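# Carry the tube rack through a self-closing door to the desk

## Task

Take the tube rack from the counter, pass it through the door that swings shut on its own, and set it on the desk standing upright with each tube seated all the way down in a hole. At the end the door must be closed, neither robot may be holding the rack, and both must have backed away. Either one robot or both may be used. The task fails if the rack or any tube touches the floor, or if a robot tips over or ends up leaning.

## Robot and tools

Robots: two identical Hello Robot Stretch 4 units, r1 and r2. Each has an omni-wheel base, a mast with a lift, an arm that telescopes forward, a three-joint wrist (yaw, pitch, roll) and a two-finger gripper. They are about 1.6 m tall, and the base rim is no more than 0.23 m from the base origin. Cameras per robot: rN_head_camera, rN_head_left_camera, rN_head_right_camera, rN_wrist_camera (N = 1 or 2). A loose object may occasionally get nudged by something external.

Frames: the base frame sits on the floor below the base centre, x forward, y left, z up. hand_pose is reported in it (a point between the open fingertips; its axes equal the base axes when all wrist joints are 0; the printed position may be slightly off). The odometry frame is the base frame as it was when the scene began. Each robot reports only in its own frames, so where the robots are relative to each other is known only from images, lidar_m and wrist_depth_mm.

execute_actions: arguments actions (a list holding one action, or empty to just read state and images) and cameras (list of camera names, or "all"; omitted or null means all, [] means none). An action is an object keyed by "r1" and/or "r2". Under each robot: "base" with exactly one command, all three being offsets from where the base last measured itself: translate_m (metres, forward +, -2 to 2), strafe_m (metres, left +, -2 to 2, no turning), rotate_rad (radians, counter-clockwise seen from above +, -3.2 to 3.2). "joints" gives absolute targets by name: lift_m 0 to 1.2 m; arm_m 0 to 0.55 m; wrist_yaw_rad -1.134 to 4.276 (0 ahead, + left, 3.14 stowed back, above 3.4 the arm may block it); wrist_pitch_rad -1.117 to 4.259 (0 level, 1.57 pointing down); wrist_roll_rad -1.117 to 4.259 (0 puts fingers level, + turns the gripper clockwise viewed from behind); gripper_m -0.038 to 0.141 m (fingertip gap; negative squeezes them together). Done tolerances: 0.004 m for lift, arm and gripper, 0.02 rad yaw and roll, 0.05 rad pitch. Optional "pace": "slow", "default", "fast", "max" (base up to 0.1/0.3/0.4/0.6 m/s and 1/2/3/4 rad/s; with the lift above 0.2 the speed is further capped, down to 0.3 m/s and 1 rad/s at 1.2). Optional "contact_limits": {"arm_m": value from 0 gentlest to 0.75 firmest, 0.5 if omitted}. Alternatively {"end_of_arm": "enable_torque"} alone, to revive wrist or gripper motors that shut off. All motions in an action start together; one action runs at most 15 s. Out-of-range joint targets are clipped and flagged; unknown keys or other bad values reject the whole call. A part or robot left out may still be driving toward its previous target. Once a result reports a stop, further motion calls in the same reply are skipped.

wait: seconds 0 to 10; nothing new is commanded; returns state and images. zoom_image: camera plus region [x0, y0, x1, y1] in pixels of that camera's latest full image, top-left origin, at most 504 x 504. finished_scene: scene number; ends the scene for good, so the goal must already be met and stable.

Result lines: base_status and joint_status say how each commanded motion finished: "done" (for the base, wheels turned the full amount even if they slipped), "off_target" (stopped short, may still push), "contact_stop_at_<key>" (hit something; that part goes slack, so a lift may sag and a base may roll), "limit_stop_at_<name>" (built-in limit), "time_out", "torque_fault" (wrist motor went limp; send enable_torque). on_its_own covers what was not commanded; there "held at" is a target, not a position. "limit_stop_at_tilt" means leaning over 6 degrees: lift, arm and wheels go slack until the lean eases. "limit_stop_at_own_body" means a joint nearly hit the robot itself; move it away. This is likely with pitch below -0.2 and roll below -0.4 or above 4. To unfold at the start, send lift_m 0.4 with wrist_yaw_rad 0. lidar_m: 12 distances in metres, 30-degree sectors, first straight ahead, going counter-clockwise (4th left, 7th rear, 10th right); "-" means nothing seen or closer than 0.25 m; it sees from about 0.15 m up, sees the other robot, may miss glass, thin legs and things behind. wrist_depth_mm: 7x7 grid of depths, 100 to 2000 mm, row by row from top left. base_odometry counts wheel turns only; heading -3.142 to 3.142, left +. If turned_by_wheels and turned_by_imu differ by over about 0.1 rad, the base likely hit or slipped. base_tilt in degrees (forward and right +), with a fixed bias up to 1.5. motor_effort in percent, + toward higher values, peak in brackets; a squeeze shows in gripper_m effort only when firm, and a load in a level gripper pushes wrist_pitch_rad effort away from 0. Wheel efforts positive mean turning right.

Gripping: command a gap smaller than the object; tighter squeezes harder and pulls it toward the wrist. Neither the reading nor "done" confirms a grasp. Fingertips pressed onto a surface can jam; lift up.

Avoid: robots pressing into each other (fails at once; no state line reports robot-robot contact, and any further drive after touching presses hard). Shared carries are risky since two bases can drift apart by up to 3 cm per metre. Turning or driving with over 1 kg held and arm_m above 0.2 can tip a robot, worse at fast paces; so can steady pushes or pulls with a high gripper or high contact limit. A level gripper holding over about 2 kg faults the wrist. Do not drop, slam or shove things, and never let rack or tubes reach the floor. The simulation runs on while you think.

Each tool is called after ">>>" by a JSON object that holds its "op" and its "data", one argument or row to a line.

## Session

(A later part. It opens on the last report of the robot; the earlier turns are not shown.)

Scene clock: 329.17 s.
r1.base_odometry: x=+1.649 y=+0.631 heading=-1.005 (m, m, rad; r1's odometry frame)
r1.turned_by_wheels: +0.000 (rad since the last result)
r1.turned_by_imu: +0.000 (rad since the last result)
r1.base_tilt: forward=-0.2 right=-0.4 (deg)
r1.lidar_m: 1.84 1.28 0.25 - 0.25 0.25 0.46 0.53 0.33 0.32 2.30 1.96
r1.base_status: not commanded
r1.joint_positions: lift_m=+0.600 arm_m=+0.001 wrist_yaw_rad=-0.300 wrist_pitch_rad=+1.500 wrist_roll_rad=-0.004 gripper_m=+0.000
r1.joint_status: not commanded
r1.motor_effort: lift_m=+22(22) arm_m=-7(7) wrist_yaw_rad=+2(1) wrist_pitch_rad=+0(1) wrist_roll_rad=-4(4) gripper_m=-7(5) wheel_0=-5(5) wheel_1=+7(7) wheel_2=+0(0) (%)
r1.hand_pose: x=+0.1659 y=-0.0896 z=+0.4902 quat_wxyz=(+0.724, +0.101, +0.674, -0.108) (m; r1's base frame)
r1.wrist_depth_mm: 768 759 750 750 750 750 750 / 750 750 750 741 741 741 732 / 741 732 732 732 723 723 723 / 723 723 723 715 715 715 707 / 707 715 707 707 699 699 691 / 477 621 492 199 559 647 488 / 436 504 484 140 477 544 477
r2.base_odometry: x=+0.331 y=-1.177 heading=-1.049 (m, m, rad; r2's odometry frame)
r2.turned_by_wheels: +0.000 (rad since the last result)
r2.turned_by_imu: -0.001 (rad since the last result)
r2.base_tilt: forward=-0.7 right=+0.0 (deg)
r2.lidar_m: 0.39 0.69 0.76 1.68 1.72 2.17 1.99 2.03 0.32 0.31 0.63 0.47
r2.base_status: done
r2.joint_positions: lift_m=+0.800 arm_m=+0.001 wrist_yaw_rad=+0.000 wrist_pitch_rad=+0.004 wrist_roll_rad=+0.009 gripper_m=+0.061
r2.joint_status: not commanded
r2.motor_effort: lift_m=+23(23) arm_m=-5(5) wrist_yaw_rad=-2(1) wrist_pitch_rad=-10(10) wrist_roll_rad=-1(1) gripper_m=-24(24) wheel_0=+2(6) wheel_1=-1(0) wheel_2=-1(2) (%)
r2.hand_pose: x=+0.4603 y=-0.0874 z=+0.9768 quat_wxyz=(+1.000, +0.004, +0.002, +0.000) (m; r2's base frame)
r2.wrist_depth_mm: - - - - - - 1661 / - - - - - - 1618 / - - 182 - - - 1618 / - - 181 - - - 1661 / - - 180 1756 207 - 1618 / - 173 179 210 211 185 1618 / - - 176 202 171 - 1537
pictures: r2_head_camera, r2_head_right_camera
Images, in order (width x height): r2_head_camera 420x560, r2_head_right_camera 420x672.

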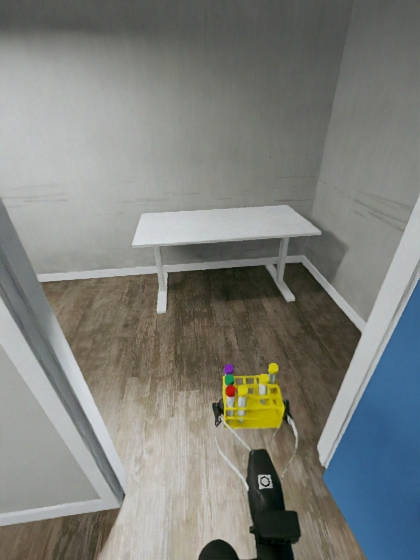

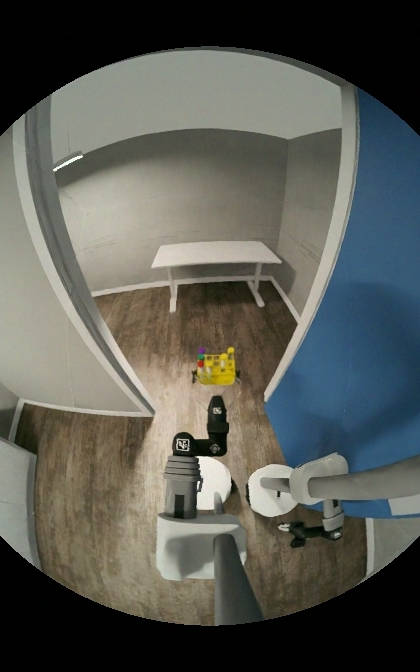

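>>> {"op": "execute_actions", "data": {
  "actions": [
    {"r2":{"base":{"translate_m":0.7},"pace":"slow"}}
  ],
  "cameras": ["r2_head_right_camera","r2_head_camera","r1_head_right_camera"]
}}

Scene clock: 339.57 s.
r1.base_odometry: x=+1.649 y=+0.631 heading=-1.005 (m, m, rad; r1's odometry frame)
r1.turned_by_wheels: +0.000 (rad since the last result)
r1.turned_by_imu: +0.002 (rad since the last result)
r1.base_tilt: forward=-0.2 right=-0.4 (deg)
r1.lidar_m: 1.86 1.27 0.25 - 0.26 0.25 0.47 0.72 1.16 2.21 2.30 1.97
r1.base_status: not commanded
r1.joint_positions: lift_m=+0.600 arm_m=+0.001 wrist_yaw_rad=-0.300 wrist_pitch_rad=+1.500 wrist_roll_rad=-0.004 gripper_m=+0.000
r1.joint_status: not commanded
r1.motor_effort: lift_m=+22(22) arm_m=-7(7) wrist_yaw_rad=+2(1) wrist_pitch_rad=-1(0) wrist_roll_rad=-4(4) gripper_m=-6(6) wheel_0=-5(5) wheel_1=+7(7) wheel_2=+0(0) (%)
r1.hand_pose: x=+0.1659 y=-0.0896 z=+0.4902 quat_wxyz=(+0.724, +0.101, +0.674, -0.108) (m; r1's base frame)
r1.wrist_depth_mm: 759 768 750 750 750 750 750 / 741 750 741 741 732 741 732 / 741 741 723 723 732 723 723 / 723 715 732 715 707 715 715 / 707 715 707 707 707 699 699 / 473 621 488 198 554 691 691 / 436 508 480 140 480 676 676
r2.base_odometry: x=+0.679 y=-1.784 heading=-1.049 (m, m, rad; r2's odometry frame)
r2.turned_by_wheels: +0.000 (rad since the last result)
r2.turned_by_imu: -0.004 (rad since the last result)
r2.base_tilt: forward=-0.7 right=+0.0 (deg)
r2.lidar_m: 0.39 1.24 2.61 0.41 0.45 2.32 2.67 0.70 0.54 0.50 1.32 0.47
r2.base_status: done
r2.joint_positions: lift_m=+0.800 arm_m=+0.001 wrist_yaw_rad=+0.000 wrist_pitch_rad=+0.004 wrist_roll_rad=+0.009 gripper_m=+0.061
r2.joint_status: not commanded
r2.motor_effort: lift_m=+23(23) arm_m=-5(5) wrist_yaw_rad=-1(2) wrist_pitch_rad=-11(11) wrist_roll_rad=-2(1) gripper_m=-25(27) wheel_0=+2(4) wheel_1=+2(1) wheel_2=+0(6) (%)
r2.hand_pose: x=+0.4603 y=-0.0874 z=+0.9768 quat_wxyz=(+1.000, +0.004, +0.002, +0.000) (m; r2's base frame)
r2.wrist_depth_mm: 1756 1808 1808 1863 1863 1921 1618 / 1756 1756 1808 1863 1921 1921 1618 / 1756 1756 183 1863 1921 1921 1576 / 1756 1808 181 1863 1863 1921 1576 / 1756 1756 180 1756 206 1863 1499 / 1756 173 179 207 211 184 1464 / 1756 1808 176 202 171 1464 1464
pictures: r1_head_right_camera, r2_head_camera, r2_head_right_camera
Images, in order (width x height): r1_head_right_camera 420x672, r2_head_camera 420x560, r2_head_right_camera 420x672.

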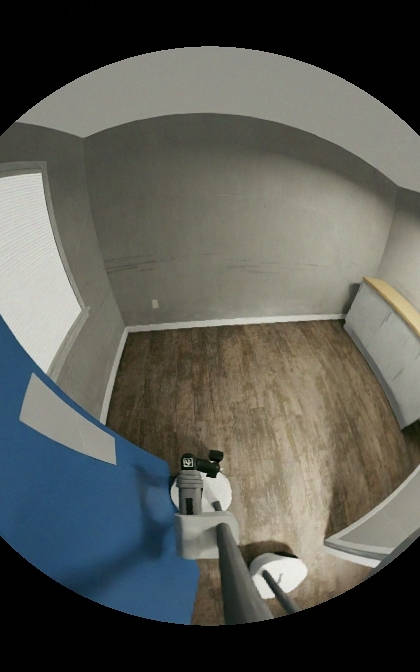

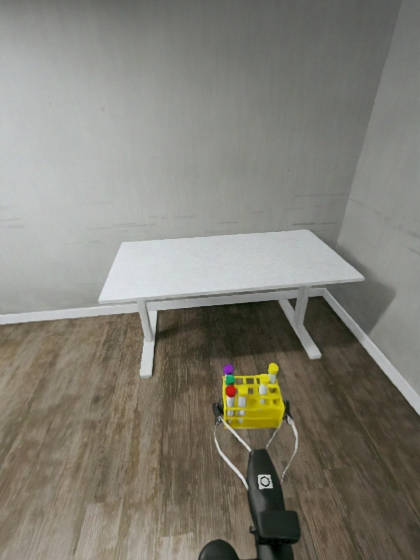

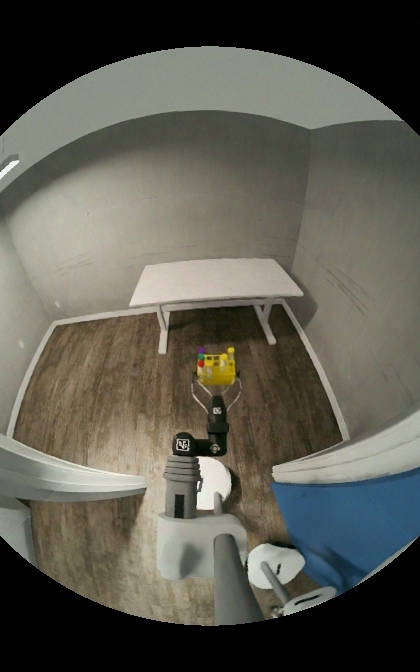

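>>> {"op": "execute_actions", "data": {
  "actions": [
    {"r2":{"base":{"translate_m":0.55},"pace":"slow"}}
  ],
  "cameras": []
}}

>>> {"op": "execute_actions", "data": {
  "actions": [
    {"r1":{"base":{"strafe_m":-0.45},"pace":"slow"}}
  ],
  "cameras": ["r2_wrist_camera","r2_head_camera","r1_head_right_camera"]
}}

Scene clock: 351.70 s.
r1.base_odometry: x=+1.649 y=+0.631 heading=-1.005 (m, m, rad; r1's odometry frame)
r1.turned_by_wheels: +0.000 (rad since the last result)
r1.turned_by_imu: +0.002 (rad since the last result)
r1.base_tilt: forward=-0.2 right=-0.5 (deg)
r1.lidar_m: 1.85 1.28 0.25 - 0.26 0.25 0.49 1.21 1.14 2.22 2.30 1.94
r1.base_status: not commanded
r1.joint_positions: lift_m=+0.600 arm_m=+0.001 wrist_yaw_rad=-0.300 wrist_pitch_rad=+1.500 wrist_roll_rad=-0.004 gripper_m=+0.000
r1.joint_status: not commanded
r1.motor_effort: lift_m=+22(22) arm_m=-7(7) wrist_yaw_rad=+2(1) wrist_pitch_rad=+1(0) wrist_roll_rad=-4(4) gripper_m=-6(7) wheel_0=-5(5) wheel_1=+7(7) wheel_2=+0(0) (%)
r1.hand_pose: x=+0.1659 y=-0.0896 z=+0.4902 quat_wxyz=(+0.724, +0.101, +0.674, -0.108) (m; r1's base frame)
r1.wrist_depth_mm: 750 759 750 750 759 750 759 / 759 750 741 750 732 741 732 / 741 732 732 732 723 723 723 / 732 723 723 723 715 715 715 / 715 715 707 691 707 707 699 / 473 627 488 198 549 691 683 / 436 504 480 140 477 676 683
r2.base_odometry: x=+0.954 y=-2.260 heading=-1.049 (m, m, rad; r2's odometry frame)
r2.turned_by_wheels: +0.000 (rad since the last result)
r2.turned_by_imu: -0.005 (rad since the last result)
r2.base_tilt: forward=-0.8 right=+0.0 (deg)
r2.lidar_m: 0.41 0.72 1.90 2.48 0.78 0.71 1.28 0.77 0.67 1.23 1.15 0.48
r2.base_status: done
r2.joint_positions: lift_m=+0.800 arm_m=+0.001 wrist_yaw_rad=+0.000 wrist_pitch_rad=+0.004 wrist_roll_rad=+0.009 gripper_m=+0.061
r2.joint_status: not commanded
r2.motor_effort: lift_m=+23(23) arm_m=-5(6) wrist_yaw_rad=-1(1) wrist_pitch_rad=-10(12) wrist_roll_rad=-2(1) gripper_m=-25(25) wheel_0=+1(6) wheel_1=+1(5) wheel_2=-2(7) (%)
r2.hand_pose: x=+0.4603 y=-0.0874 z=+0.9768 quat_wxyz=(+1.000, +0.004, +0.002, +0.000) (m; r2's base frame)
r2.wrist_depth_mm: 1205 1255 1281 1281 1336 1366 1397 / 1205 1255 1255 1308 1308 1366 1397 / 1205 1255 181 1281 1336 1366 1366 / 1229 1229 180 1281 1308 1366 1397 / 1205 1229 180 1308 207 1366 1397 / 960 173 179 211 211 185 1336 / 609 661 176 202 171 647 699
pictures: none
No camera images: the call's "cameras" was empty. Leave "cameras" out to get every camera's image.

Scene clock: 357.37 s.
r1.base_odometry: x=+1.268 y=+0.389 heading=-1.004 (m, m, rad; r1's odometry frame)
r1.turned_by_wheels: +0.000 (rad since the last result)
r1.turned_by_imu: +0.002 (rad since the last result)
r1.base_tilt: forward=-0.2 right=-0.5 (deg)
r1.lidar_m: 1.86 1.92 1.60 0.25 0.26 0.52 1.15 0.83 1.01 1.77 1.83 1.98
r1.base_status: done
r1.joint_positions: lift_m=+0.600 arm_m=+0.001 wrist_yaw_rad=-0.300 wrist_pitch_rad=+1.500 wrist_roll_rad=-0.004 gripper_m=+0.000
r1.joint_status: not commanded
r1.motor_effort: lift_m=+21(22) arm_m=-7(7) wrist_yaw_rad=+2(2) wrist_pitch_rad=+0(0) wrist_roll_rad=-3(3) gripper_m=-7(6) wheel_0=+1(4) wheel_1=+8(8) wheel_2=-3(3) (%)
r1.hand_pose: x=+0.1659 y=-0.0896 z=+0.4902 quat_wxyz=(+0.724, +0.101, +0.674, -0.108) (m; r1's base frame)
r1.wrist_depth_mm: 768 759 759 750 750 750 741 / 750 750 741 741 741 741 732 / 732 732 732 723 732 723 723 / 723 723 715 723 723 715 715 / 715 707 699 707 707 699 699 / 397 500 488 198 554 699 691 / 340 433 480 140 480 683 676
r2.base_odometry: x=+0.954 y=-2.260 heading=-1.049 (m, m, rad; r2's odometry frame)
r2.turned_by_wheels: +0.000 (rad since the last result)
r2.turned_by_imu: -0.002 (rad since the last result)
r2.base_tilt: forward=-0.8 right=+0.0 (deg)
r2.lidar_m: 0.39 0.70 1.93 2.46 0.80 0.70 1.15 0.77 0.68 1.23 1.18 0.77
r2.base_status: not commanded
r2.joint_positions: lift_m=+0.800 arm_m=+0.001 wrist_yaw_rad=+0.000 wrist_pitch_rad=+0.004 wrist_roll_rad=+0.009 gripper_m=+0.061
r2.joint_status: not commanded
r2.motor_effort: lift_m=+24(24) arm_m=-5(6) wrist_yaw_rad=+0(0) wrist_pitch_rad=-10(9) wrist_roll_rad=-1(0) gripper_m=-26(24) wheel_0=+1(1) wheel_1=+1(1) wheel_2=-2(2) (%)
r2.hand_pose: x=+0.4603 y=-0.0874 z=+0.9768 quat_wxyz=(+1.000, +0.004, +0.002, +0.000) (m; r2's base frame)
r2.wrist_depth_mm: 1205 1255 1255 1308 1336 1366 1366 / 1205 1229 1281 1308 1336 1366 1366 / 1229 1255 182 1281 1336 1366 1366 / 1229 1255 181 1308 1308 1397 1366 / 1229 1255 180 1281 207 1366 1397 / 960 173 179 210 211 184 1308 / 615 661 177 202 171 640 699
pictures: r1_head_right_camera, r2_head_camera, r2_wrist_camera
Images, in order (width x height): r1_head_right_camera 420x672, r2_head_camera 420x560, r2_wrist_camera 616x392.

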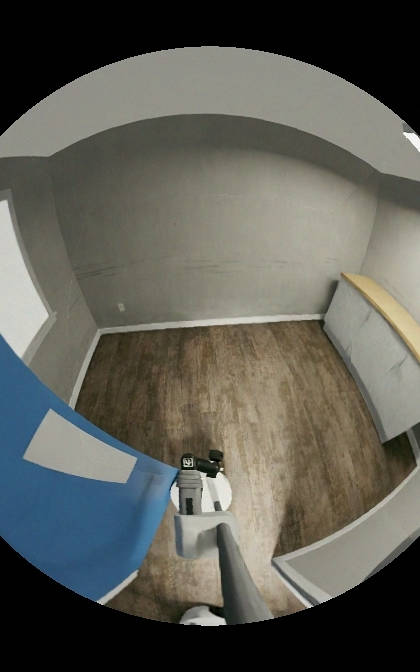

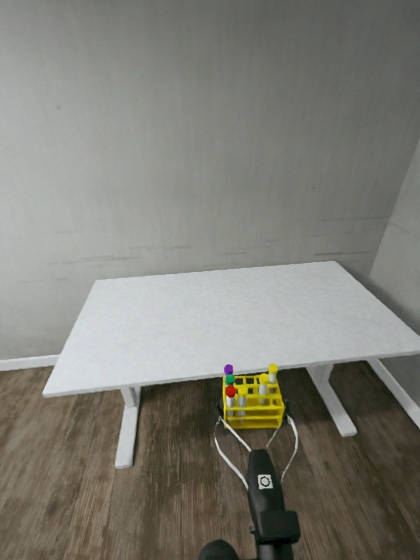

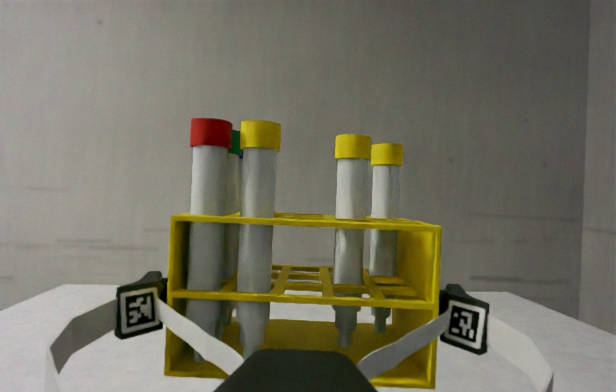

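>>> {"op": "execute_actions", "data": {
  "actions": [
    {"r1":{"base":{"translate_m":0.2},"pace":"slow"},"r2":{"base":{"translate_m":0.2},"joints":{"arm_m":0.4},"pace":"slow"}}
  ],
  "cameras": []
}}

>>> {"op": "execute_actions", "data": {
  "actions": [
    {"r1":{"base":{"strafe_m":-0.3},"pace":"slow"},"r2":{"joints":{"lift_m":0.65},"pace":"slow"}}
  ],
  "cameras": ["r2_wrist_camera","r2_head_camera","r1_head_right_camera"]
}}

Scene clock: 367.83 s.
r1.base_odometry: x=+1.376 y=+0.221 heading=-1.004 (m, m, rad; r1's odometry frame)
r1.turned_by_wheels: +0.001 (rad since the last result)
r1.turned_by_imu: +0.001 (rad since the last result)
r1.base_tilt: forward=-0.2 right=-0.5 (deg)
r1.lidar_m: 1.67 1.75 1.38 1.31 0.25 0.42 1.55 1.00 1.29 1.75 1.84 1.75
r1.base_status: done
r1.joint_positions: lift_m=+0.600 arm_m=+0.001 wrist_yaw_rad=-0.300 wrist_pitch_rad=+1.500 wrist_roll_rad=-0.004 gripper_m=+0.000
r1.joint_status: not commanded
r1.motor_effort: lift_m=+22(22) arm_m=-7(7) wrist_yaw_rad=+2(1) wrist_pitch_rad=+0(0) wrist_roll_rad=-4(4) gripper_m=-6(6) wheel_0=-1(3) wheel_1=+9(14) wheel_2=-1(9) (%)
r1.hand_pose: x=+0.1659 y=-0.0896 z=+0.4902 quat_wxyz=(+0.724, +0.101, +0.674, -0.108) (m; r1's base frame)
r1.wrist_depth_mm: 768 759 759 741 750 750 750 / 750 750 741 741 741 741 741 / 741 741 732 732 732 723 723 / 732 715 723 715 707 707 707 / 715 715 707 707 699 699 699 / 707 699 492 198 683 691 683 / 691 683 484 140 477 676 676
r2.base_odometry: x=+1.053 y=-2.434 heading=-1.049 (m, m, rad; r2's odometry frame)
r2.turned_by_wheels: +0.000 (rad since the last result)
r2.turned_by_imu: -0.003 (rad since the last result)
r2.base_tilt: forward=-0.8 right=+0.0 (deg)
r2.lidar_m: 0.51 0.53 0.65 2.48 1.12 0.89 1.42 0.82 0.89 1.22 0.87 0.55
r2.base_status: done
r2.joint_positions: lift_m=+0.800 arm_m=+0.399 wrist_yaw_rad=+0.000 wrist_pitch_rad=+0.004 wrist_roll_rad=+0.009 gripper_m=+0.061
r2.joint_status: all done
r2.motor_effort: lift_m=+24(23) arm_m=+5(6) wrist_yaw_rad=-1(0) wrist_pitch_rad=-11(11) wrist_roll_rad=-1(1) gripper_m=-27(26) wheel_0=+3(3) wheel_1=+2(0) wheel_2=-2(6) (%)
r2.hand_pose: x=+0.8584 y=-0.0874 z=+0.9768 quat_wxyz=(+1.000, +0.004, +0.002, +0.000) (m; r2's base frame)
r2.wrist_depth_mm: 654 668 676 691 715 732 750 / 661 668 676 699 707 732 750 / 654 668 182 699 715 732 741 / 654 668 181 691 715 732 741 / 654 668 179 691 207 732 750 / 654 173 179 211 211 184 750 / 603 661 177 202 171 634 691
pictures: none
No camera images: the call's "cameras" was empty. Leave "cameras" out to get every camera's image.

Scene clock: 372.00 s.
r1.base_odometry: x=+1.123 y=+0.060 heading=-1.004 (m, m, rad; r1's odometry frame)
r1.turned_by_wheels: +0.000 (rad since the last result)
r1.turned_by_imu: +0.001 (rad since the last result)
r1.base_tilt: forward=-0.2 right=-0.5 (deg)
r1.lidar_m: 1.68 1.75 1.70 1.62 1.36 0.33 0.31 0.94 1.26 1.46 1.53 1.77
r1.base_status: done
r1.joint_positions: lift_m=+0.600 arm_m=+0.001 wrist_yaw_rad=-0.300 wrist_pitch_rad=+1.500 wrist_roll_rad=-0.004 gripper_m=+0.000
r1.joint_status: not commanded
r1.motor_effort: lift_m=+21(22) arm_m=-7(7) wrist_yaw_rad=+2(2) wrist_pitch_rad=+1(0) wrist_roll_rad=-4(4) gripper_m=-7(5) wheel_0=+2(5) wheel_1=-2(7) wheel_2=+1(2) (%)
r1.hand_pose: x=+0.1658 y=-0.0896 z=+0.4902 quat_wxyz=(+0.724, +0.100, +0.674, -0.108) (m; r1's base frame)
r1.wrist_depth_mm: 768 759 750 750 750 750 750 / 741 750 741 750 741 741 732 / 741 741 732 732 723 723 732 / 723 723 715 715 715 715 715 / 715 707 707 699 699 699 699 / 691 699 492 198 691 683 699 / 691 683 480 140 480 683 683
r2.base_odometry: x=+1.053 y=-2.434 heading=-1.049 (m, m, rad; r2's odometry frame)
r2.turned_by_wheels: +0.000 (rad since the last result)
r2.turned_by_imu: -0.001 (rad since the last result)
r2.base_tilt: forward=-0.8 right=+0.0 (deg)
r2.lidar_m: 0.51 0.49 0.66 2.48 1.10 0.86 1.02 0.83 0.89 1.22 0.86 0.55
r2.base_status: not commanded
r2.joint_positions: lift_m=+0.650 arm_m=+0.399 wrist_yaw_rad=+0.000 wrist_pitch_rad=+0.004 wrist_roll_rad=+0.009 gripper_m=+0.061
r2.joint_status: all done
r2.motor_effort: lift_m=+14(22) arm_m=+5(5) wrist_yaw_rad=-2(1) wrist_pitch_rad=-11(11) wrist_roll_rad=+1(0) gripper_m=-28(26) wheel_0=+3(3) wheel_1=+2(2) wheel_2=-2(2) (%)
r2.hand_pose: x=+0.8584 y=-0.0874 z=+0.8276 quat_wxyz=(+1.000, +0.004, +0.002, +0.000) (m; r2's base frame)
r2.wrist_depth_mm: 647 661 683 699 715 732 741 / 654 668 683 699 707 732 750 / 654 668 182 699 715 732 741 / 654 668 181 691 707 732 750 / 654 661 180 699 207 732 750 / 488 172 179 211 211 184 591 / 315 338 176 202 171 329 357
pictures: r1_head_right_camera, r2_head_camera, r2_wrist_camera
Images, in order (width x height): r1_head_right_camera 420x672, r2_head_camera 420x560, r2_wrist_camera 616x392.

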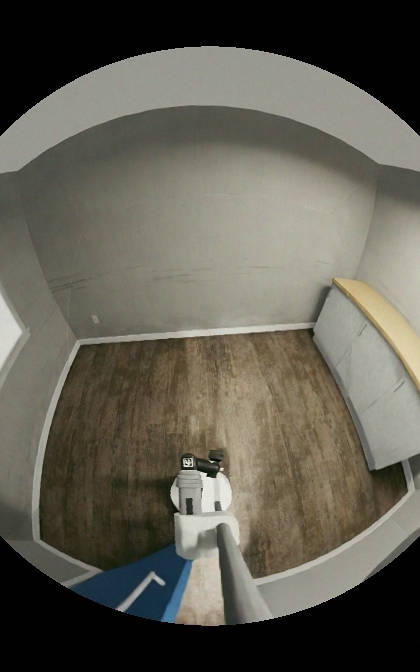

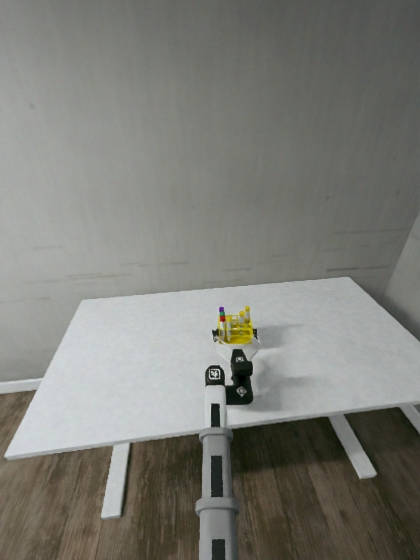

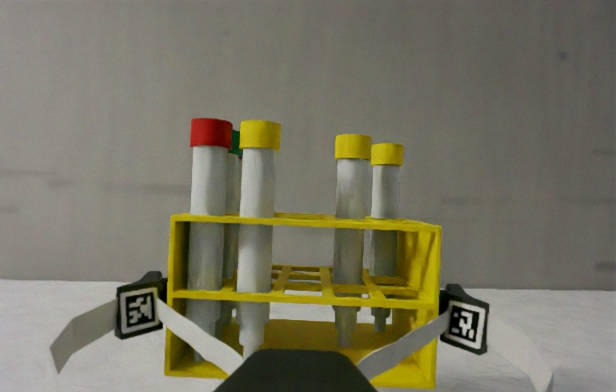

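>>> {"op": "execute_actions", "data": {
  "actions": [
    {"r1":{"base":{"translate_m":0.5}},"r2":{"joints":{"lift_m":0.605},"pace":"slow"}}
  ],
  "cameras": ["r2_wrist_camera","r2_head_camera","r1_head_right_camera","r2_head_left_camera"]
}}

Scene clock: 381.53 s.
r1.base_odometry: x=+1.391 y=-0.362 heading=-1.004 (m, m, rad; r1's odometry frame)
r1.turned_by_wheels: +0.000 (rad since the last result)
r1.turned_by_imu: +0.000 (rad since the last result)
r1.base_tilt: forward=-0.2 right=-0.5 (deg)
r1.lidar_m: 1.19 1.25 1.65 1.62 1.71 1.49 1.40 1.46 1.55 1.43 1.50 1.25
r1.base_status: done
r1.joint_positions: lift_m=+0.600 arm_m=+0.001 wrist_yaw_rad=-0.300 wrist_pitch_rad=+1.500 wrist_roll_rad=-0.004 gripper_m=+0.000
r1.joint_status: not commanded
r1.motor_effort: lift_m=+21(21) arm_m=-7(7) wrist_yaw_rad=+1(2) wrist_pitch_rad=-1(0) wrist_roll_rad=-4(4) gripper_m=-6(7) wheel_0=+2(7) wheel_1=+1(6) wheel_2=+1(8) (%)
r1.hand_pose: x=+0.1658 y=-0.0895 z=+0.4902 quat_wxyz=(+0.724, +0.100, +0.674, -0.108) (m; r1's base frame)
r1.wrist_depth_mm: 759 768 750 750 750 750 741 / 759 750 741 741 741 732 741 / 732 741 732 732 723 741 723 / 723 715 715 723 715 715 707 / 715 707 707 699 707 707 699 / 699 699 492 199 683 699 683 / 691 683 480 140 477 676 676
r2.base_odometry: x=+1.053 y=-2.434 heading=-1.049 (m, m, rad; r2's odometry frame)
r2.turned_by_wheels: +0.000 (rad since the last result)
r2.turned_by_imu: -0.003 (rad since the last result)
r2.base_tilt: forward=-0.8 right=+0.0 (deg)
r2.lidar_m: 0.50 0.51 0.67 2.49 1.13 0.82 0.76 0.79 0.90 1.20 0.86 0.57
r2.base_status: not commanded
r2.joint_positions: lift_m=+0.605 arm_m=+0.399 wrist_yaw_rad=+0.000 wrist_pitch_rad=+0.004 wrist_roll_rad=+0.009 gripper_m=+0.061
r2.joint_status: all done
r2.motor_effort: lift_m=+14(14) arm_m=+6(5) wrist_yaw_rad=+0(0) wrist_pitch_rad=-11(10) wrist_roll_rad=-1(0) gripper_m=-29(23) wheel_0=+3(3) wheel_1=+2(1) wheel_2=-2(2) (%)
r2.hand_pose: x=+0.8584 y=-0.0874 z=+0.7826 quat_wxyz=(+1.000, +0.004, +0.002, +0.000) (m; r2's base frame)
r2.wrist_depth_mm: 654 668 676 699 715 732 750 / 654 676 683 691 715 732 741 / 654 661 182 699 715 732 741 / 654 668 180 691 707 732 741 / 647 654 179 647 207 732 741 / 351 173 179 211 211 184 430 / 227 243 177 202 171 236 256
pictures: r1_head_right_camera, r2_head_camera, r2_head_left_camera, r2_wrist_camera
Images, in order (width x height): r1_head_right_camera 420x672, r2_head_camera 420x560, r2_head_left_camera 420x672, r2_wrist_camera 616x392.

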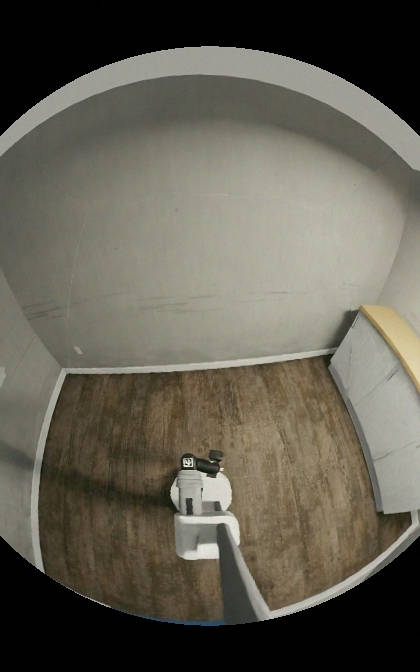

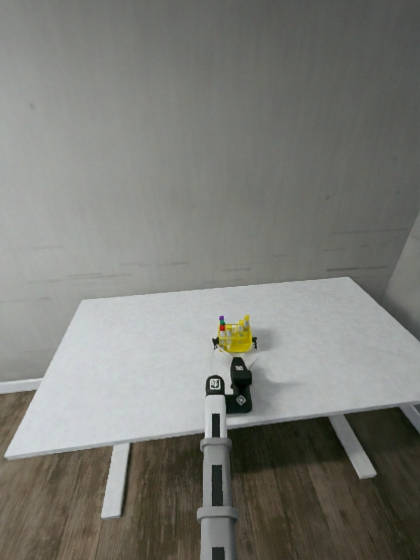

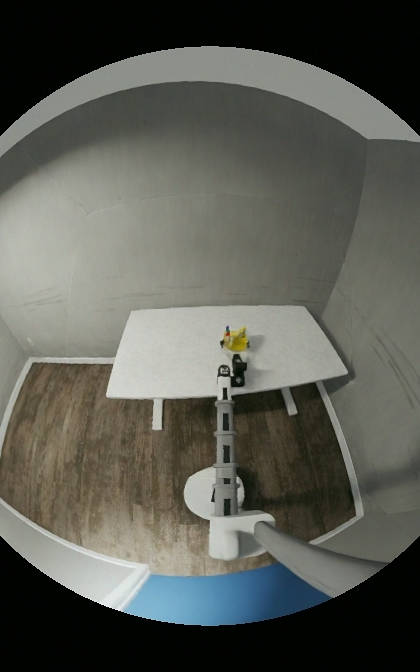

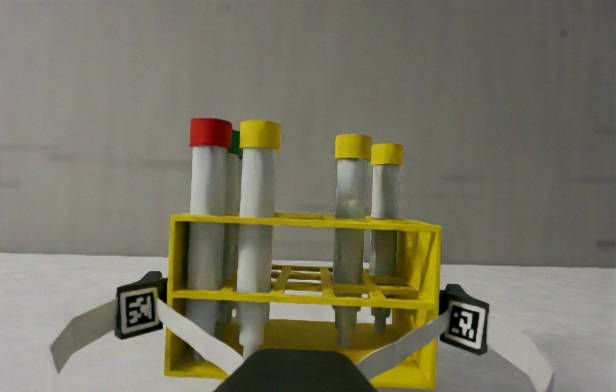

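>>> {"op": "execute_actions", "data": {
  "actions": [
    {"r2":{"joints":{"lift_m":0.585},"pace":"slow"}}
  ],
  "cameras": ["r2_wrist_camera"]
}}

Scene clock: 386.83 s.
r1.base_odometry: x=+1.391 y=-0.362 heading=-1.004 (m, m, rad; r1's odometry frame)
r1.turned_by_wheels: +0.000 (rad since the last result)
r1.turned_by_imu: +0.001 (rad since the last result)
r1.base_tilt: forward=-0.2 right=-0.5 (deg)
r1.lidar_m: 1.18 1.22 1.63 1.62 1.72 1.49 1.41 1.46 1.51 1.44 1.49 1.26
r1.base_status: not commanded
r1.joint_positions: lift_m=+0.600 arm_m=+0.001 wrist_yaw_rad=-0.300 wrist_pitch_rad=+1.500 wrist_roll_rad=-0.004 gripper_m=+0.000
r1.joint_status: not commanded
r1.motor_effort: lift_m=+20(21) arm_m=-7(7) wrist_yaw_rad=+1(1) wrist_pitch_rad=-1(1) wrist_roll_rad=-4(4) gripper_m=-6(7) wheel_0=+2(2) wheel_1=+1(1) wheel_2=+1(1) (%)
r1.hand_pose: x=+0.1658 y=-0.0895 z=+0.4902 quat_wxyz=(+0.724, +0.100, +0.674, -0.108) (m; r1's base frame)
r1.wrist_depth_mm: 759 759 759 750 750 741 741 / 750 750 741 741 732 741 741 / 741 732 723 723 732 723 723 / 723 715 723 723 715 707 715 / 715 699 707 699 707 699 691 / 707 699 492 198 691 683 691 / 683 683 480 140 477 683 676
r2.base_odometry: x=+1.053 y=-2.434 heading=-1.049 (m, m, rad; r2's odometry frame)
r2.turned_by_wheels: +0.000 (rad since the last result)
r2.turned_by_imu: -0.001 (rad since the last result)
r2.base_tilt: forward=-0.8 right=+0.0 (deg)
r2.lidar_m: 0.47 0.52 0.67 2.49 1.11 0.82 0.76 0.78 0.88 1.21 0.87 0.57
r2.base_status: not commanded
r2.joint_positions: lift_m=+0.586 arm_m=+0.399 wrist_yaw_rad=-0.001 wrist_pitch_rad=-0.002 wrist_roll_rad=+0.010 gripper_m=+0.061
r2.joint_status: all done
r2.motor_effort: lift_m=+5(9) arm_m=+5(5) wrist_yaw_rad=+1(1) wrist_pitch_rad=+7(12) wrist_roll_rad=-3(2) gripper_m=-23(25) wheel_0=+3(3) wheel_1=+2(1) wheel_2=-2(2) (%)
r2.hand_pose: x=+0.8584 y=-0.0876 z=+0.7649 quat_wxyz=(+1.000, +0.005, -0.001, +0.000) (m; r2's base frame)
r2.wrist_depth_mm: 661 668 691 707 723 741 759 / 661 668 683 699 723 732 750 / 654 668 182 699 715 741 750 / 654 676 180 699 707 732 741 / 627 661 179 634 206 723 741 / 324 173 179 210 211 184 407 / 208 223 177 202 171 217 245
pictures: r2_wrist_camera
Images, in order (width x height): r2_wrist_camera 616x392.

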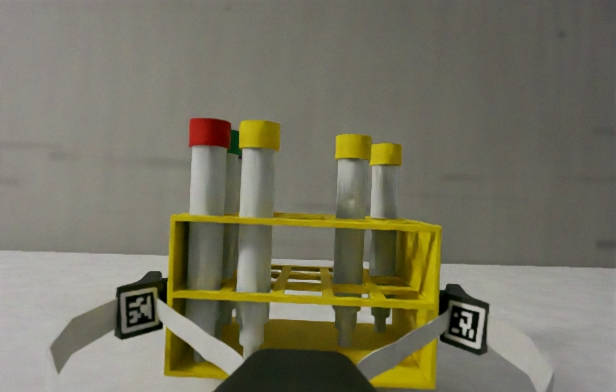

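Touched down. Release.

>>> {"op": "execute_actions", "data": {
  "actions": [
    {"r2":{"joints":{"lift_m":0.595,"gripper_m":0.141},"pace":"slow"}}
  ],
  "cameras": ["r2_wrist_camera"]
}}

>>> {"op": "execute_actions", "data": {
  "actions": [
    {"r2":{"joints":{"arm_m":0.0}}}
  ],
  "cameras": ["r2_wrist_camera","r2_head_camera","r2_head_left_camera"]
}}

Scene clock: 393.17 s.
r1.base_odometry: x=+1.391 y=-0.362 heading=-1.004 (m, m, rad; r1's odometry frame)
r1.turned_by_wheels: +0.000 (rad since the last result)
r1.turned_by_imu: +0.001 (rad since the last result)
r1.base_tilt: forward=-0.2 right=-0.5 (deg)
r1.lidar_m: 1.19 1.23 1.65 1.62 1.70 1.50 1.38 1.47 1.52 1.45 1.48 1.26
r1.base_status: not commanded
r1.joint_positions: lift_m=+0.600 arm_m=+0.001 wrist_yaw_rad=-0.300 wrist_pitch_rad=+1.500 wrist_roll_rad=-0.004 gripper_m=+0.000
r1.joint_status: not commanded
r1.motor_effort: lift_m=+21(21) arm_m=-7(7) wrist_yaw_rad=+1(1) wrist_pitch_rad=+0(0) wrist_roll_rad=-4(4) gripper_m=-5(7) wheel_0=+2(2) wheel_1=+1(1) wheel_2=+1(1) (%)
r1.hand_pose: x=+0.1658 y=-0.0895 z=+0.4902 quat_wxyz=(+0.724, +0.100, +0.674, -0.108) (m; r1's base frame)
r1.wrist_depth_mm: 759 768 759 750 750 750 750 / 750 750 741 741 741 732 741 / 741 732 723 732 732 732 723 / 723 723 723 723 723 715 715 / 707 715 715 707 699 707 699 / 699 699 488 199 691 691 691 / 699 683 480 140 480 676 668
r2.base_odometry: x=+1.053 y=-2.434 heading=-1.049 (m, m, rad; r2's odometry frame)
r2.turned_by_wheels: +0.000 (rad since the last result)
r2.turned_by_imu: -0.002 (rad since the last result)
r2.base_tilt: forward=-0.7 right=+0.0 (deg)
r2.lidar_m: 0.49 0.52 0.68 2.48 1.11 0.82 0.74 0.78 0.90 1.21 0.83 0.56
r2.base_status: not commanded
r2.joint_positions: lift_m=+0.595 arm_m=+0.399 wrist_yaw_rad=+0.000 wrist_pitch_rad=+0.003 wrist_roll_rad=+0.009 gripper_m=+0.141
r2.joint_status: all done
r2.motor_effort: lift_m=+23(24) arm_m=+5(5) wrist_yaw_rad=+0(1) wrist_pitch_rad=-9(10) wrist_roll_rad=-1(3) gripper_m=+0(24) wheel_0=+3(3) wheel_1=+1(2) wheel_2=-2(2) (%)
r2.hand_pose: x=+0.8585 y=-0.0874 z=+0.7719 quat_wxyz=(+1.000, +0.005, +0.002, +0.000) (m; r2's base frame)
r2.wrist_depth_mm: 654 661 683 699 715 741 750 / 654 668 676 699 715 732 741 / 654 668 676 699 715 723 741 / 654 668 203 699 707 732 750 / 597 634 200 233 254 723 750 / 320 210 198 224 193 216 392 / 219 223 202 132 223 231 251
pictures: r2_wrist_camera
Images, in order (width x height): r2_wrist_camera 616x392.

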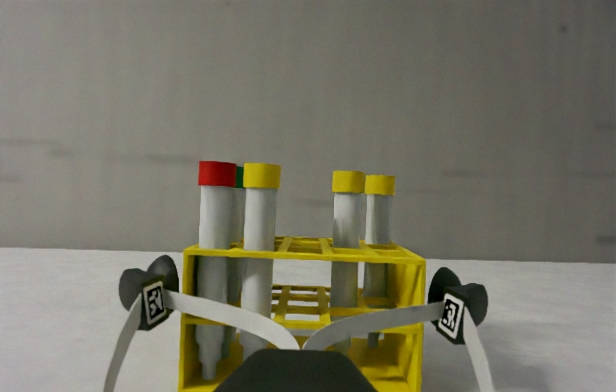

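Scene clock: 395.47 s.
r1.base_odometry: x=+1.391 y=-0.362 heading=-1.004 (m, m, rad; r1's odometry frame)
r1.turned_by_wheels: +0.000 (rad since the last result)
r1.turned_by_imu: +0.000 (rad since the last result)
r1.base_tilt: forward=-0.2 right=-0.5 (deg)
r1.lidar_m: 1.17 1.23 1.65 1.62 1.71 1.49 1.38 1.44 1.53 1.44 1.49 1.23
r1.base_status: not commanded
r1.joint_positions: lift_m=+0.600 arm_m=+0.001 wrist_yaw_rad=-0.300 wrist_pitch_rad=+1.500 wrist_roll_rad=-0.004 gripper_m=+0.000
r1.joint_status: not commanded
r1.motor_effort: lift_m=+21(21) arm_m=-7(7) wrist_yaw_rad=+1(1) wrist_pitch_rad=-1(0) wrist_roll_rad=-3(4) gripper_m=-6(6) wheel_0=+1(2) wheel_1=+1(1) wheel_2=+1(1) (%)
r1.hand_pose: x=+0.1658 y=-0.0895 z=+0.4902 quat_wxyz=(+0.724, +0.100, +0.674, -0.108) (m; r1's base frame)
r1.wrist_depth_mm: 759 759 759 750 759 750 750 / 741 750 750 750 741 732 732 / 732 732 723 732 723 723 723 / 723 715 732 723 715 707 707 / 715 707 707 707 699 707 699 / 699 699 488 198 683 683 683 / 699 691 484 140 480 676 676
r2.base_odometry: x=+1.053 y=-2.434 heading=-1.049 (m, m, rad; r2's odometry frame)
r2.turned_by_wheels: +0.000 (rad since the last result)
r2.turned_by_imu: -0.001 (rad since the last result)
r2.base_tilt: forward=-0.8 right=+0.0 (deg)
r2.lidar_m: 0.50 0.52 0.65 2.49 1.11 0.82 0.75 0.77 0.88 1.21 0.85 0.55
r2.base_status: not commanded
r2.joint_positions: lift_m=+0.595 arm_m=+0.001 wrist_yaw_rad=+0.000 wrist_pitch_rad=+0.003 wrist_roll_rad=+0.009 gripper_m=+0.141
r2.joint_status: all done
r2.motor_effort: lift_m=+23(23) arm_m=-5(6) wrist_yaw_rad=+1(2) wrist_pitch_rad=-8(9) wrist_roll_rad=-2(3) gripper_m=-1(1) wheel_0=+3(3) wheel_1=+2(1) wheel_2=-2(2) (%)
r2.hand_pose: x=+0.4603 y=-0.0874 z=+0.7721 quat_wxyz=(+1.000, +0.005, +0.001, +0.000) (m; r2's base frame)
r2.wrist_depth_mm: 1025 1078 1078 1098 1118 1160 1182 / 1025 1042 1060 1118 1118 1138 1182 / 1025 1060 1060 1098 1138 1160 1182 / 1025 1060 1060 1098 1118 1138 1182 / 603 654 691 597 798 866 931 / 327 210 298 362 314 216 402 / 1008 1042 298 132 1118 1138 1160
pictures: r2_head_camera, r2_head_left_camera, r2_wrist_camera
Images, in order (width x height): r2_head_camera 420x560, r2_head_left_camera 420x672, r2_wrist_camera 616x392.

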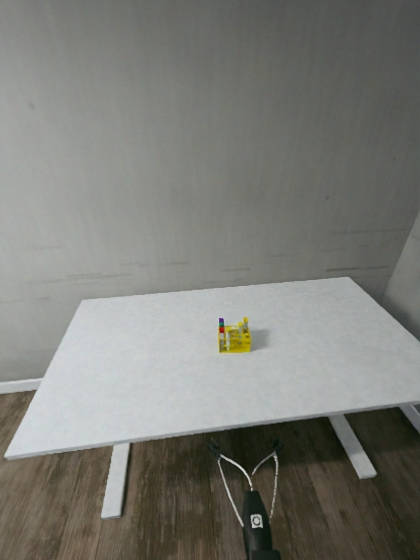

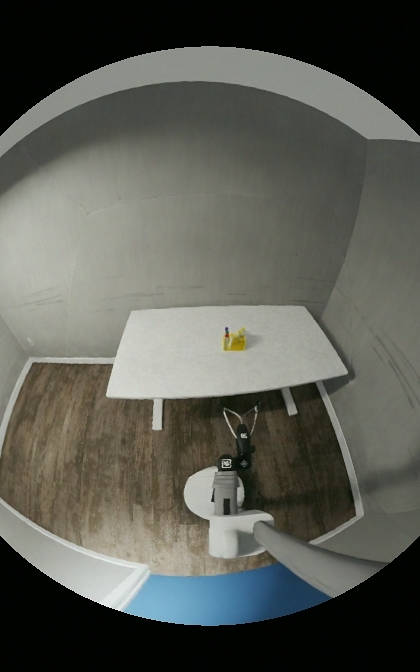

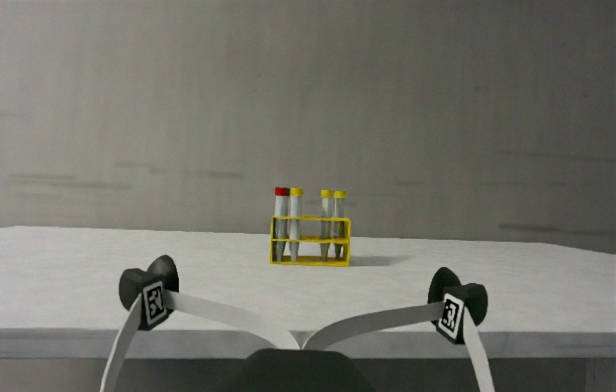

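>>> {"op": "zoom_image", "data": {
  "camera": "r2_wrist_camera",
  "region": [250,170,370,280]
}}

>>> {"op": "execute_actions", "data": {
  "actions": [
    {"r1":{"base":{"rotate_rad":3.1}}}
  ],
  "cameras": ["r1_head_camera","r1_head_left_camera"]
}}

Region (250, 170, 370, 280) of r2_wrist_camera's 616x392 image, scaled by 4.200; it fills the top 462 rows of this view, and the rest is white.

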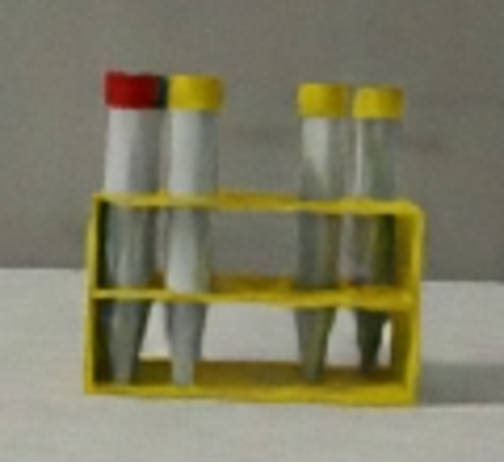

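Scene clock: 409.77 s.
r1.base_odometry: x=+1.391 y=-0.362 heading=+2.096 (m, m, rad; r1's odometry frame)
r1.turned_by_wheels: +3.100 (rad since the last result)
r1.turned_by_imu: +3.037 (rad since the last result)
r1.base_tilt: forward=-0.2 right=-0.5 (deg)
r1.lidar_m: 1.38 1.43 1.54 1.44 1.47 1.27 1.19 1.19 1.57 1.62 1.69 1.51
r1.base_status: done
r1.joint_positions: lift_m=+0.600 arm_m=+0.001 wrist_yaw_rad=-0.300 wrist_pitch_rad=+1.500 wrist_roll_rad=-0.004 gripper_m=+0.000
r1.joint_status: not commanded
r1.motor_effort: lift_m=+21(21) arm_m=-7(7) wrist_yaw_rad=+1(0) wrist_pitch_rad=+0(0) wrist_roll_rad=-4(4) gripper_m=-8(5) wheel_0=-3(6) wheel_1=-2(5) wheel_2=-1(7) (%)
r1.hand_pose: x=+0.1658 y=-0.0895 z=+0.4902 quat_wxyz=(+0.724, +0.100, +0.674, -0.108) (m; r1's base frame)
r1.wrist_depth_mm: 759 759 759 750 759 741 750 / 759 741 750 741 741 741 732 / 741 723 732 732 723 715 732 / 723 715 715 715 715 715 707 / 715 715 715 699 707 707 699 / 699 699 488 198 554 691 683 / 691 683 480 140 477 676 683
r2.base_odometry: x=+1.053 y=-2.434 heading=-1.049 (m, m, rad; r2's odometry frame)
r2.turned_by_wheels: +0.000 (rad since the last result)
r2.turned_by_imu: -0.003 (rad since the last result)
r2.base_tilt: forward=-0.8 right=+0.0 (deg)
r2.lidar_m: 0.50 0.51 0.67 2.47 1.11 0.82 0.75 0.77 0.90 1.21 0.84 0.55
r2.base_status: not commanded
r2.joint_positions: lift_m=+0.595 arm_m=+0.001 wrist_yaw_rad=+0.000 wrist_pitch_rad=+0.003 wrist_roll_rad=+0.009 gripper_m=+0.141
r2.joint_status: not commanded
r2.motor_effort: lift_m=+23(23) arm_m=-5(5) wrist_yaw_rad=-1(1) wrist_pitch_rad=-9(7) wrist_roll_rad=-2(2) gripper_m=-1(2) wheel_0=+3(3) wheel_1=+2(1) wheel_2=-2(2) (%)
r2.hand_pose: x=+0.4603 y=-0.0874 z=+0.7721 quat_wxyz=(+1.000, +0.005, +0.001, +0.000) (m; r2's base frame)
r2.wrist_depth_mm: 1042 1042 1098 1098 1138 1138 1182 / 1042 1060 1078 1098 1118 1138 1160 / 1042 1060 1078 1098 1138 1160 1182 / 1042 1060 1060 1098 1118 1160 1182 / 615 654 699 603 798 854 931 / 327 211 298 364 314 216 402 / 1025 1042 298 132 1118 1138 1160
pictures: r1_head_camera, r1_head_left_camera
Images, in order (width x height): r1_head_camera 420x560, r1_head_left_camera 420x672.

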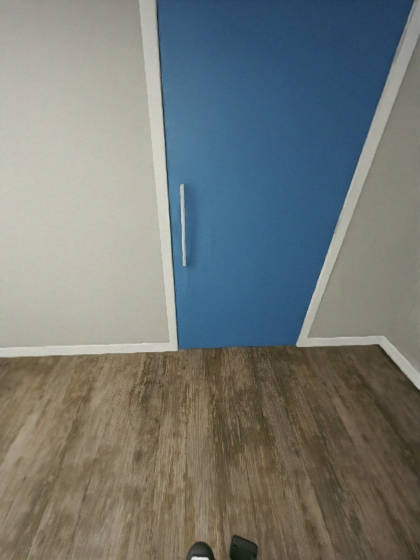

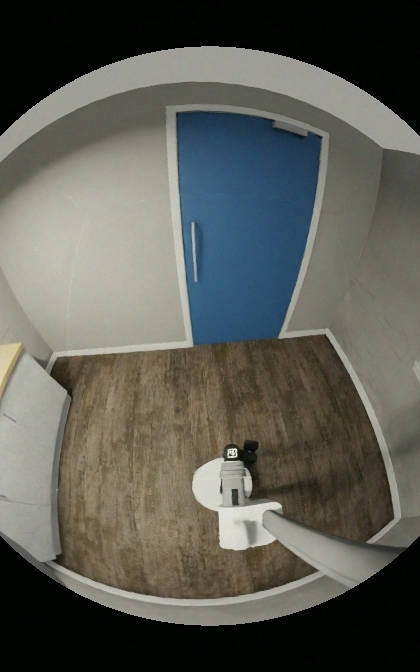

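Door shut, tubes seated.

>>> {"op": "finished_scene", "data": {
  "scene": 1
}}

The scene is finished: the task was done.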